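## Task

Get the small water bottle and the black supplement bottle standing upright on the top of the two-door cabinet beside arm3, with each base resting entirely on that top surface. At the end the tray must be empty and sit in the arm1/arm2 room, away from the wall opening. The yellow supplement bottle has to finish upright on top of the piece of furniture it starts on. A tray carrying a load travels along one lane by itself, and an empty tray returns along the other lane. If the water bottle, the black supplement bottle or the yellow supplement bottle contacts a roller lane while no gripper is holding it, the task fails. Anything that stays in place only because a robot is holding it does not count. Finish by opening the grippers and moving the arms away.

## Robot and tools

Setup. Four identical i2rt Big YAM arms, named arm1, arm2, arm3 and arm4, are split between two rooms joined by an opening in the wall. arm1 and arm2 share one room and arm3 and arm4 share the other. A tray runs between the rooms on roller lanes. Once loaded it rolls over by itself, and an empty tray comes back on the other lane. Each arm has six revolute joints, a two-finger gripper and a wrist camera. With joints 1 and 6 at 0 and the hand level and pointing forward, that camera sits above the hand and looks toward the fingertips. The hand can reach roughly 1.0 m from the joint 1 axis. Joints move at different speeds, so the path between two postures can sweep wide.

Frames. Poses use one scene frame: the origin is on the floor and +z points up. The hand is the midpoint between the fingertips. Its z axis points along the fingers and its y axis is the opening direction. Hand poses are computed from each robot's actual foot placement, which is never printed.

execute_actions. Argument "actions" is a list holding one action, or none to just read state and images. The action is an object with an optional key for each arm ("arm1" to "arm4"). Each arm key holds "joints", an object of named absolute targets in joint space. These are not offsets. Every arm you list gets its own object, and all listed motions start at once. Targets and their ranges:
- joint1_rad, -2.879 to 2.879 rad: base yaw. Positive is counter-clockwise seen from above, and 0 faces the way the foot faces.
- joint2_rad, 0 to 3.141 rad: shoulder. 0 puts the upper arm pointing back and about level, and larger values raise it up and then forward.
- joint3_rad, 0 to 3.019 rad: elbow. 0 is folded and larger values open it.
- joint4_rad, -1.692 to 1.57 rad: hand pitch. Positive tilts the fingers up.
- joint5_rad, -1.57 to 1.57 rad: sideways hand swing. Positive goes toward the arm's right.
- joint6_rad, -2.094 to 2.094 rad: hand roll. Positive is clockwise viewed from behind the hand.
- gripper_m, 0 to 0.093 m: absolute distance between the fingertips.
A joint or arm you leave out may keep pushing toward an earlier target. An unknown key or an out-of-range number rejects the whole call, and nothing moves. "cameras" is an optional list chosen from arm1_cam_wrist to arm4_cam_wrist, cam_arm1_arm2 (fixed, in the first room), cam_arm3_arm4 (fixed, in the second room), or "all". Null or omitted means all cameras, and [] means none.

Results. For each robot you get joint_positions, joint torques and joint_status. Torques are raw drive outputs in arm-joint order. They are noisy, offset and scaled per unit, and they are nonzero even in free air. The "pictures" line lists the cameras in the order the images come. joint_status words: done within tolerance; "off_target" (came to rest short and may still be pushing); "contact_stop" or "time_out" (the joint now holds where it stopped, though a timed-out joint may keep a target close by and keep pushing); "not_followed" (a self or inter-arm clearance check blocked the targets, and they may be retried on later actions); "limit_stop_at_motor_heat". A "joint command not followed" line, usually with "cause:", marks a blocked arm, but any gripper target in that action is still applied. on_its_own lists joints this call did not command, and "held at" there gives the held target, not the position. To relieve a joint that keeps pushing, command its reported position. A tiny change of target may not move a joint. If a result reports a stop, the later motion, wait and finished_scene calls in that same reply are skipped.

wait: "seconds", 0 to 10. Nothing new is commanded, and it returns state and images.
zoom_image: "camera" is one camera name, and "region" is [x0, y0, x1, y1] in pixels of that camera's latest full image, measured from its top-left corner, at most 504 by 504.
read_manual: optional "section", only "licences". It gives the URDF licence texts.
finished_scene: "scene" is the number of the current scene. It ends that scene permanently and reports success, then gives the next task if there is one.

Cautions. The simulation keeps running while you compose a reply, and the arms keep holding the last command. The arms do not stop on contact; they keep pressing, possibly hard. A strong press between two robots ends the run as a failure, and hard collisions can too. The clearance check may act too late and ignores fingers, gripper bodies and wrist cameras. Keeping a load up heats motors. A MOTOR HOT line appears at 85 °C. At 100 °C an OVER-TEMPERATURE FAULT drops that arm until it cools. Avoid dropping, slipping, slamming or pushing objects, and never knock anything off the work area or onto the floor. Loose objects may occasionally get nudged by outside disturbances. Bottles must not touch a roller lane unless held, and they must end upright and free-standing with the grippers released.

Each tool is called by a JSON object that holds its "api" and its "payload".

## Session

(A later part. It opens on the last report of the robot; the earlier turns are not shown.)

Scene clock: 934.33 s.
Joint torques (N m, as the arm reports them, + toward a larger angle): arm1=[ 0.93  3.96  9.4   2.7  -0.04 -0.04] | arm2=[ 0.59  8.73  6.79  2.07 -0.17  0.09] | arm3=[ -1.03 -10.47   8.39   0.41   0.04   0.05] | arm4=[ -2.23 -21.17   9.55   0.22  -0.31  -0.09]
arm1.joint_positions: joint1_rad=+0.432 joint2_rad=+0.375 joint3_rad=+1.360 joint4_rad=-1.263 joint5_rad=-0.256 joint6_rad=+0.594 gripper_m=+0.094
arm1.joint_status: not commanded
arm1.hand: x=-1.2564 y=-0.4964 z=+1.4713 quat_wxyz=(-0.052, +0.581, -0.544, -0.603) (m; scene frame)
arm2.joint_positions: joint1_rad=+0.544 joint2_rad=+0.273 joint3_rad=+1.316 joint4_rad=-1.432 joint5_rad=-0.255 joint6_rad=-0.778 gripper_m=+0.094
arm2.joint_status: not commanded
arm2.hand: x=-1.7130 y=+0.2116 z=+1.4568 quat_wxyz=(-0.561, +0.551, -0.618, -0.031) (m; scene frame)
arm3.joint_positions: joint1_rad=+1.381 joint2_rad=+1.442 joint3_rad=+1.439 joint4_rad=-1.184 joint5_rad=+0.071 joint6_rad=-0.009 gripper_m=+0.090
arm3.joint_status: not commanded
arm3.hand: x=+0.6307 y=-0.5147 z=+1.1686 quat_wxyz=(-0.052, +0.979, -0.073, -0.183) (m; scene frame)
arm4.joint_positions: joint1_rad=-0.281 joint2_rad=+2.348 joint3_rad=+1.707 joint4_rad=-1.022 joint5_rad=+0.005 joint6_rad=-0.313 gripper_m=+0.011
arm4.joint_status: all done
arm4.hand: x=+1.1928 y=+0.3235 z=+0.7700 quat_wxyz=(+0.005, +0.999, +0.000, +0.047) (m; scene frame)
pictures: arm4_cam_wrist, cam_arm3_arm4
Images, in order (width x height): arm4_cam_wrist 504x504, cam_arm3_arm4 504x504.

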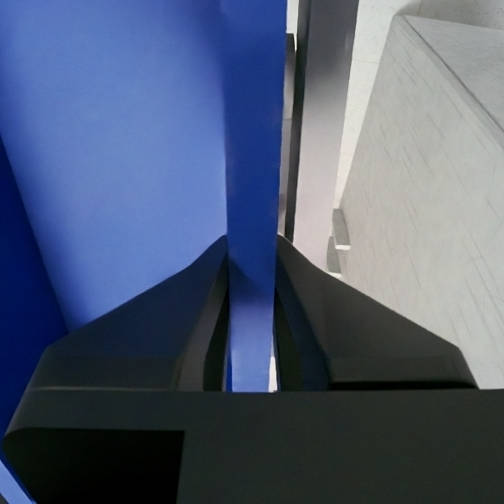

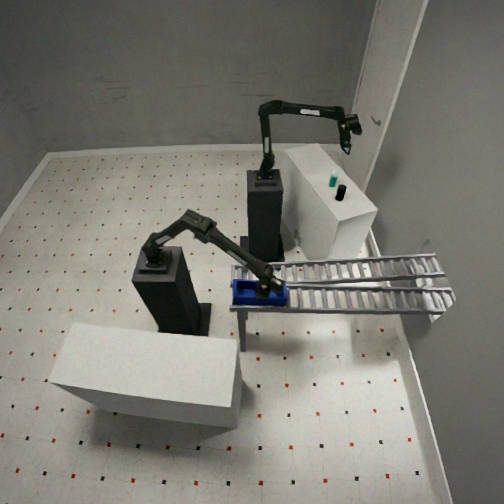

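{"api": "execute_actions", "payload": {"actions": [{"arm4":{"joints":{"gripper_m":0.035,"joint2_rad":2.345}}}], "cameras": []}}

{"api": "execute_actions", "payload": {"actions": [{"arm4":{"joints":{"joint2_rad":2.05,"joint3_rad":1.7,"joint4_rad":-1.2}}}], "cameras": ["arm4_cam_wrist","cam_arm3_arm4","cam_arm1_arm2"]}}

Scene clock: 953.90 s.
Joint torques (N m, as the arm reports them, + toward a larger angle): arm1=[ 1.    4.05  9.44  2.69 -0.05 -0.06] | arm2=[ 0.6   8.59  6.7   1.99 -0.17  0.09] | arm3=[-1.08 -9.86  8.57  0.53  0.08  0.06] | arm4=[ -2.11 -23.47   9.58   0.19  -0.22  -0.1 ]
arm1.joint_positions: joint1_rad=+0.432 joint2_rad=+0.375 joint3_rad=+1.360 joint4_rad=-1.263 joint5_rad=-0.256 joint6_rad=+0.594 gripper_m=+0.094
arm1.joint_status: not commanded
arm1.hand: x=-1.2564 y=-0.4964 z=+1.4713 quat_wxyz=(-0.052, +0.581, -0.544, -0.603) (m; scene frame)
arm2.joint_positions: joint1_rad=+0.544 joint2_rad=+0.273 joint3_rad=+1.316 joint4_rad=-1.432 joint5_rad=-0.255 joint6_rad=-0.778 gripper_m=+0.094
arm2.joint_status: not commanded
arm2.hand: x=-1.7130 y=+0.2116 z=+1.4568 quat_wxyz=(-0.561, +0.551, -0.618, -0.031) (m; scene frame)
arm3.joint_positions: joint1_rad=+1.381 joint2_rad=+1.442 joint3_rad=+1.439 joint4_rad=-1.184 joint5_rad=+0.071 joint6_rad=-0.009 gripper_m=+0.090
arm3.joint_status: not commanded
arm3.hand: x=+0.6307 y=-0.5147 z=+1.1686 quat_wxyz=(-0.052, +0.979, -0.073, -0.183) (m; scene frame)
arm4.joint_positions: joint1_rad=-0.281 joint2_rad=+2.348 joint3_rad=+1.707 joint4_rad=-1.022 joint5_rad=+0.003 joint6_rad=-0.313 gripper_m=+0.035
arm4.joint_status: all done
arm4.hand: x=+1.1927 y=+0.3231 z=+0.7700 quat_wxyz=(+0.006, +0.999, +0.000, +0.047) (m; scene frame)
pictures: none
No camera images: the call's "cameras" was empty. Leave "cameras" out to get every camera's image.

Scene clock: 955.37 s.
Joint torques (N m, as the arm reports them, + toward a larger angle): arm1=[ 0.9   4.09  9.51  2.6  -0.06 -0.03] | arm2=[ 0.59  8.65  6.8   2.04 -0.18  0.1 ] | arm3=[-0.6  -9.55  8.61  0.83  0.14  0.07] | arm4=[ -2.19 -21.85   8.47  -0.39  -0.23  -0.08]
arm1.joint_positions: joint1_rad=+0.432 joint2_rad=+0.375 joint3_rad=+1.360 joint4_rad=-1.263 joint5_rad=-0.256 joint6_rad=+0.594 gripper_m=+0.094
arm1.joint_status: not commanded
arm1.hand: x=-1.2564 y=-0.4964 z=+1.4713 quat_wxyz=(-0.052, +0.581, -0.544, -0.603) (m; scene frame)
arm2.joint_positions: joint1_rad=+0.544 joint2_rad=+0.273 joint3_rad=+1.316 joint4_rad=-1.432 joint5_rad=-0.255 joint6_rad=-0.778 gripper_m=+0.094
arm2.joint_status: not commanded
arm2.hand: x=-1.7130 y=+0.2116 z=+1.4568 quat_wxyz=(-0.561, +0.551, -0.618, -0.031) (m; scene frame)
arm3.joint_positions: joint1_rad=+1.381 joint2_rad=+1.442 joint3_rad=+1.439 joint4_rad=-1.184 joint5_rad=+0.071 joint6_rad=-0.009 gripper_m=+0.090
arm3.joint_status: not commanded
arm3.hand: x=+0.6307 y=-0.5147 z=+1.1686 quat_wxyz=(-0.052, +0.979, -0.073, -0.183) (m; scene frame)
arm4.joint_positions: joint1_rad=-0.281 joint2_rad=+2.058 joint3_rad=+1.689 joint4_rad=-1.186 joint5_rad=+0.003 joint6_rad=-0.313 gripper_m=+0.035
arm4.joint_status: all done
arm4.hand: x=+1.1920 y=+0.3207 z=+0.9402 quat_wxyz=(-0.011, +1.000, +0.000, -0.004) (m; scene frame)
pictures: arm4_cam_wrist, cam_arm1_arm2, cam_arm3_arm4
Images, in order (width x height): arm4_cam_wrist 504x504, cam_arm1_arm2 504x504, cam_arm3_arm4 504x504.

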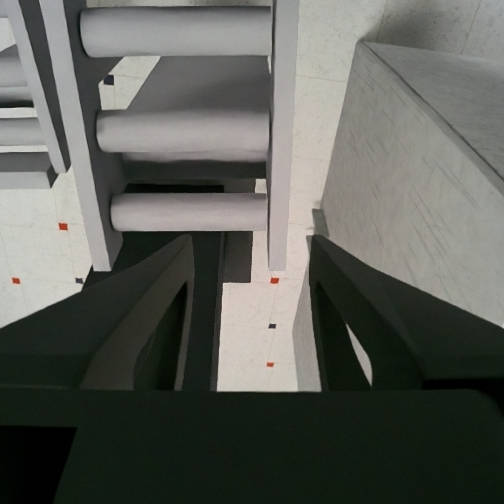

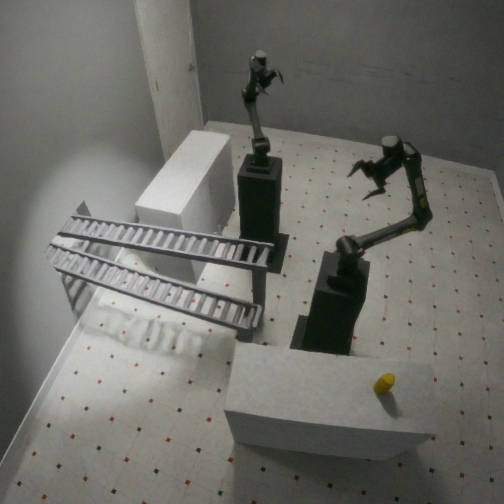

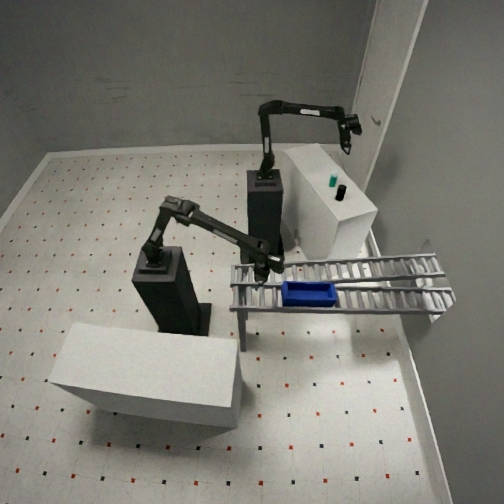

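The tray is rolling now.

{"api": "wait", "payload": {"seconds": 5}}

Scene clock: 974.67 s.
Joint torques (N m, as the arm reports them, + toward a larger angle): arm1=[ 1.21  3.88  9.44  2.73 -0.02 -0.05] | arm2=[ 0.57  8.59  6.76  2.04 -0.18  0.09] | arm3=[-0.46 -9.97  8.4   0.68  0.06  0.06] | arm4=[ -2.16 -21.98   8.48  -0.4   -0.21  -0.1 ]
arm1.joint_positions: joint1_rad=+0.432 joint2_rad=+0.375 joint3_rad=+1.360 joint4_rad=-1.263 joint5_rad=-0.256 joint6_rad=+0.594 gripper_m=+0.094
arm1.joint_status: not commanded
arm1.hand: x=-1.2564 y=-0.4964 z=+1.4713 quat_wxyz=(-0.052, +0.581, -0.544, -0.603) (m; scene frame)
arm2.joint_positions: joint1_rad=+0.544 joint2_rad=+0.273 joint3_rad=+1.316 joint4_rad=-1.432 joint5_rad=-0.255 joint6_rad=-0.778 gripper_m=+0.094
arm2.joint_status: not commanded
arm2.hand: x=-1.7130 y=+0.2116 z=+1.4568 quat_wxyz=(-0.561, +0.551, -0.618, -0.031) (m; scene frame)
arm3.joint_positions: joint1_rad=+1.381 joint2_rad=+1.442 joint3_rad=+1.439 joint4_rad=-1.184 joint5_rad=+0.071 joint6_rad=-0.009 gripper_m=+0.090
arm3.joint_status: not commanded
arm3.hand: x=+0.6307 y=-0.5147 z=+1.1686 quat_wxyz=(-0.052, +0.979, -0.073, -0.183) (m; scene frame)
arm4.joint_positions: joint1_rad=-0.281 joint2_rad=+2.058 joint3_rad=+1.689 joint4_rad=-1.186 joint5_rad=+0.003 joint6_rad=-0.313 gripper_m=+0.035
arm4.joint_status: all done
arm4.hand: x=+1.1920 y=+0.3207 z=+0.9402 quat_wxyz=(-0.011, +1.000, +0.000, -0.004) (m; scene frame)
wait: 5.00 s; at rest from the start
pictures: arm1_cam_wrist, arm2_cam_wrist, arm3_cam_wrist, arm4_cam_wrist, cam_arm1_arm2, cam_arm3_arm4
Images, in order (width x height): arm1_cam_wrist 504x504, arm2_cam_wrist 504x504, arm3_cam_wrist 504x504, arm4_cam_wrist 504x504, cam_arm1_arm2 504x504, cam_arm3_arm4 504x504.

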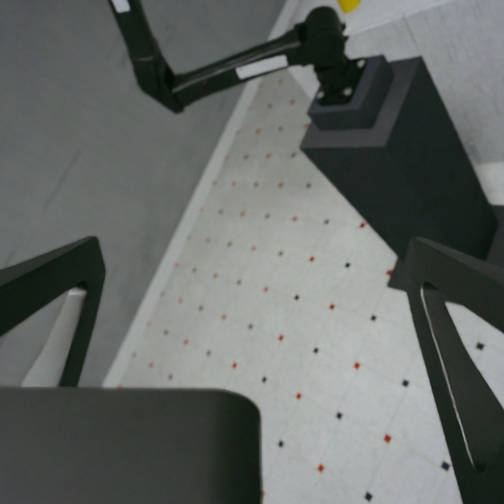

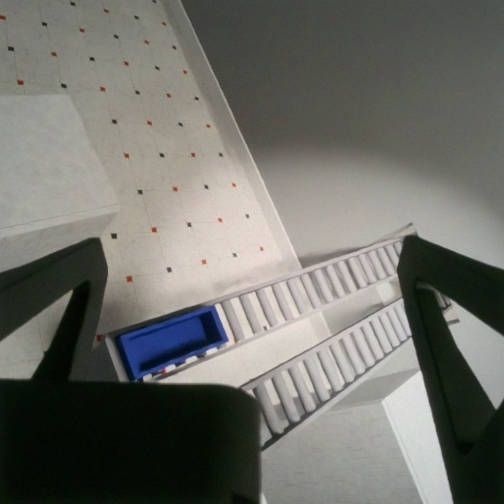

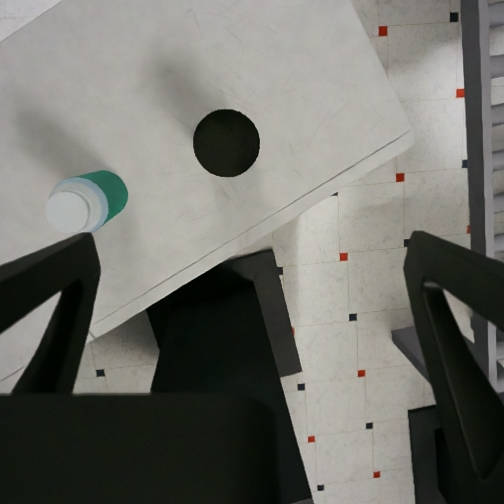

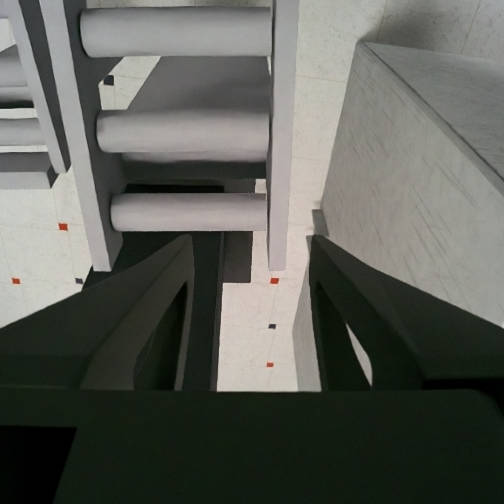

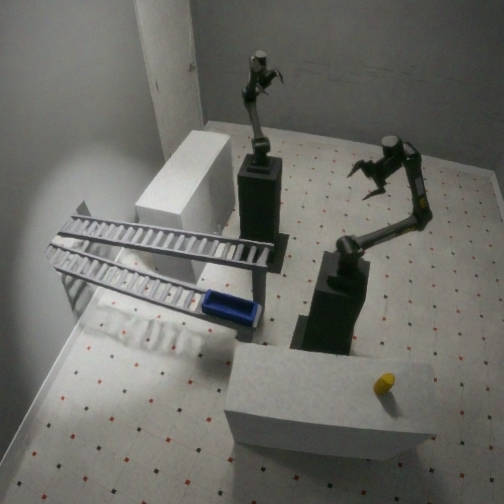

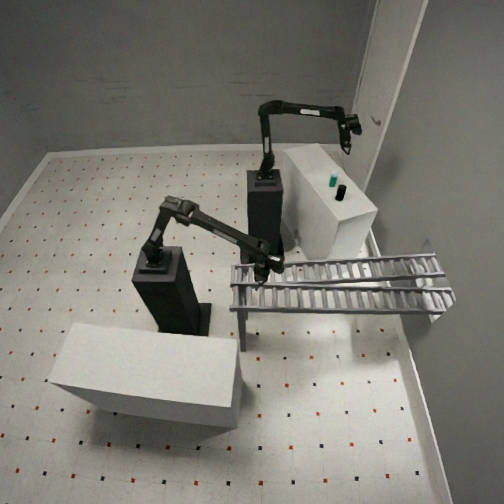

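{"api": "finished_scene", "payload": {"scene": 1}}

The scene is finished: the task was done.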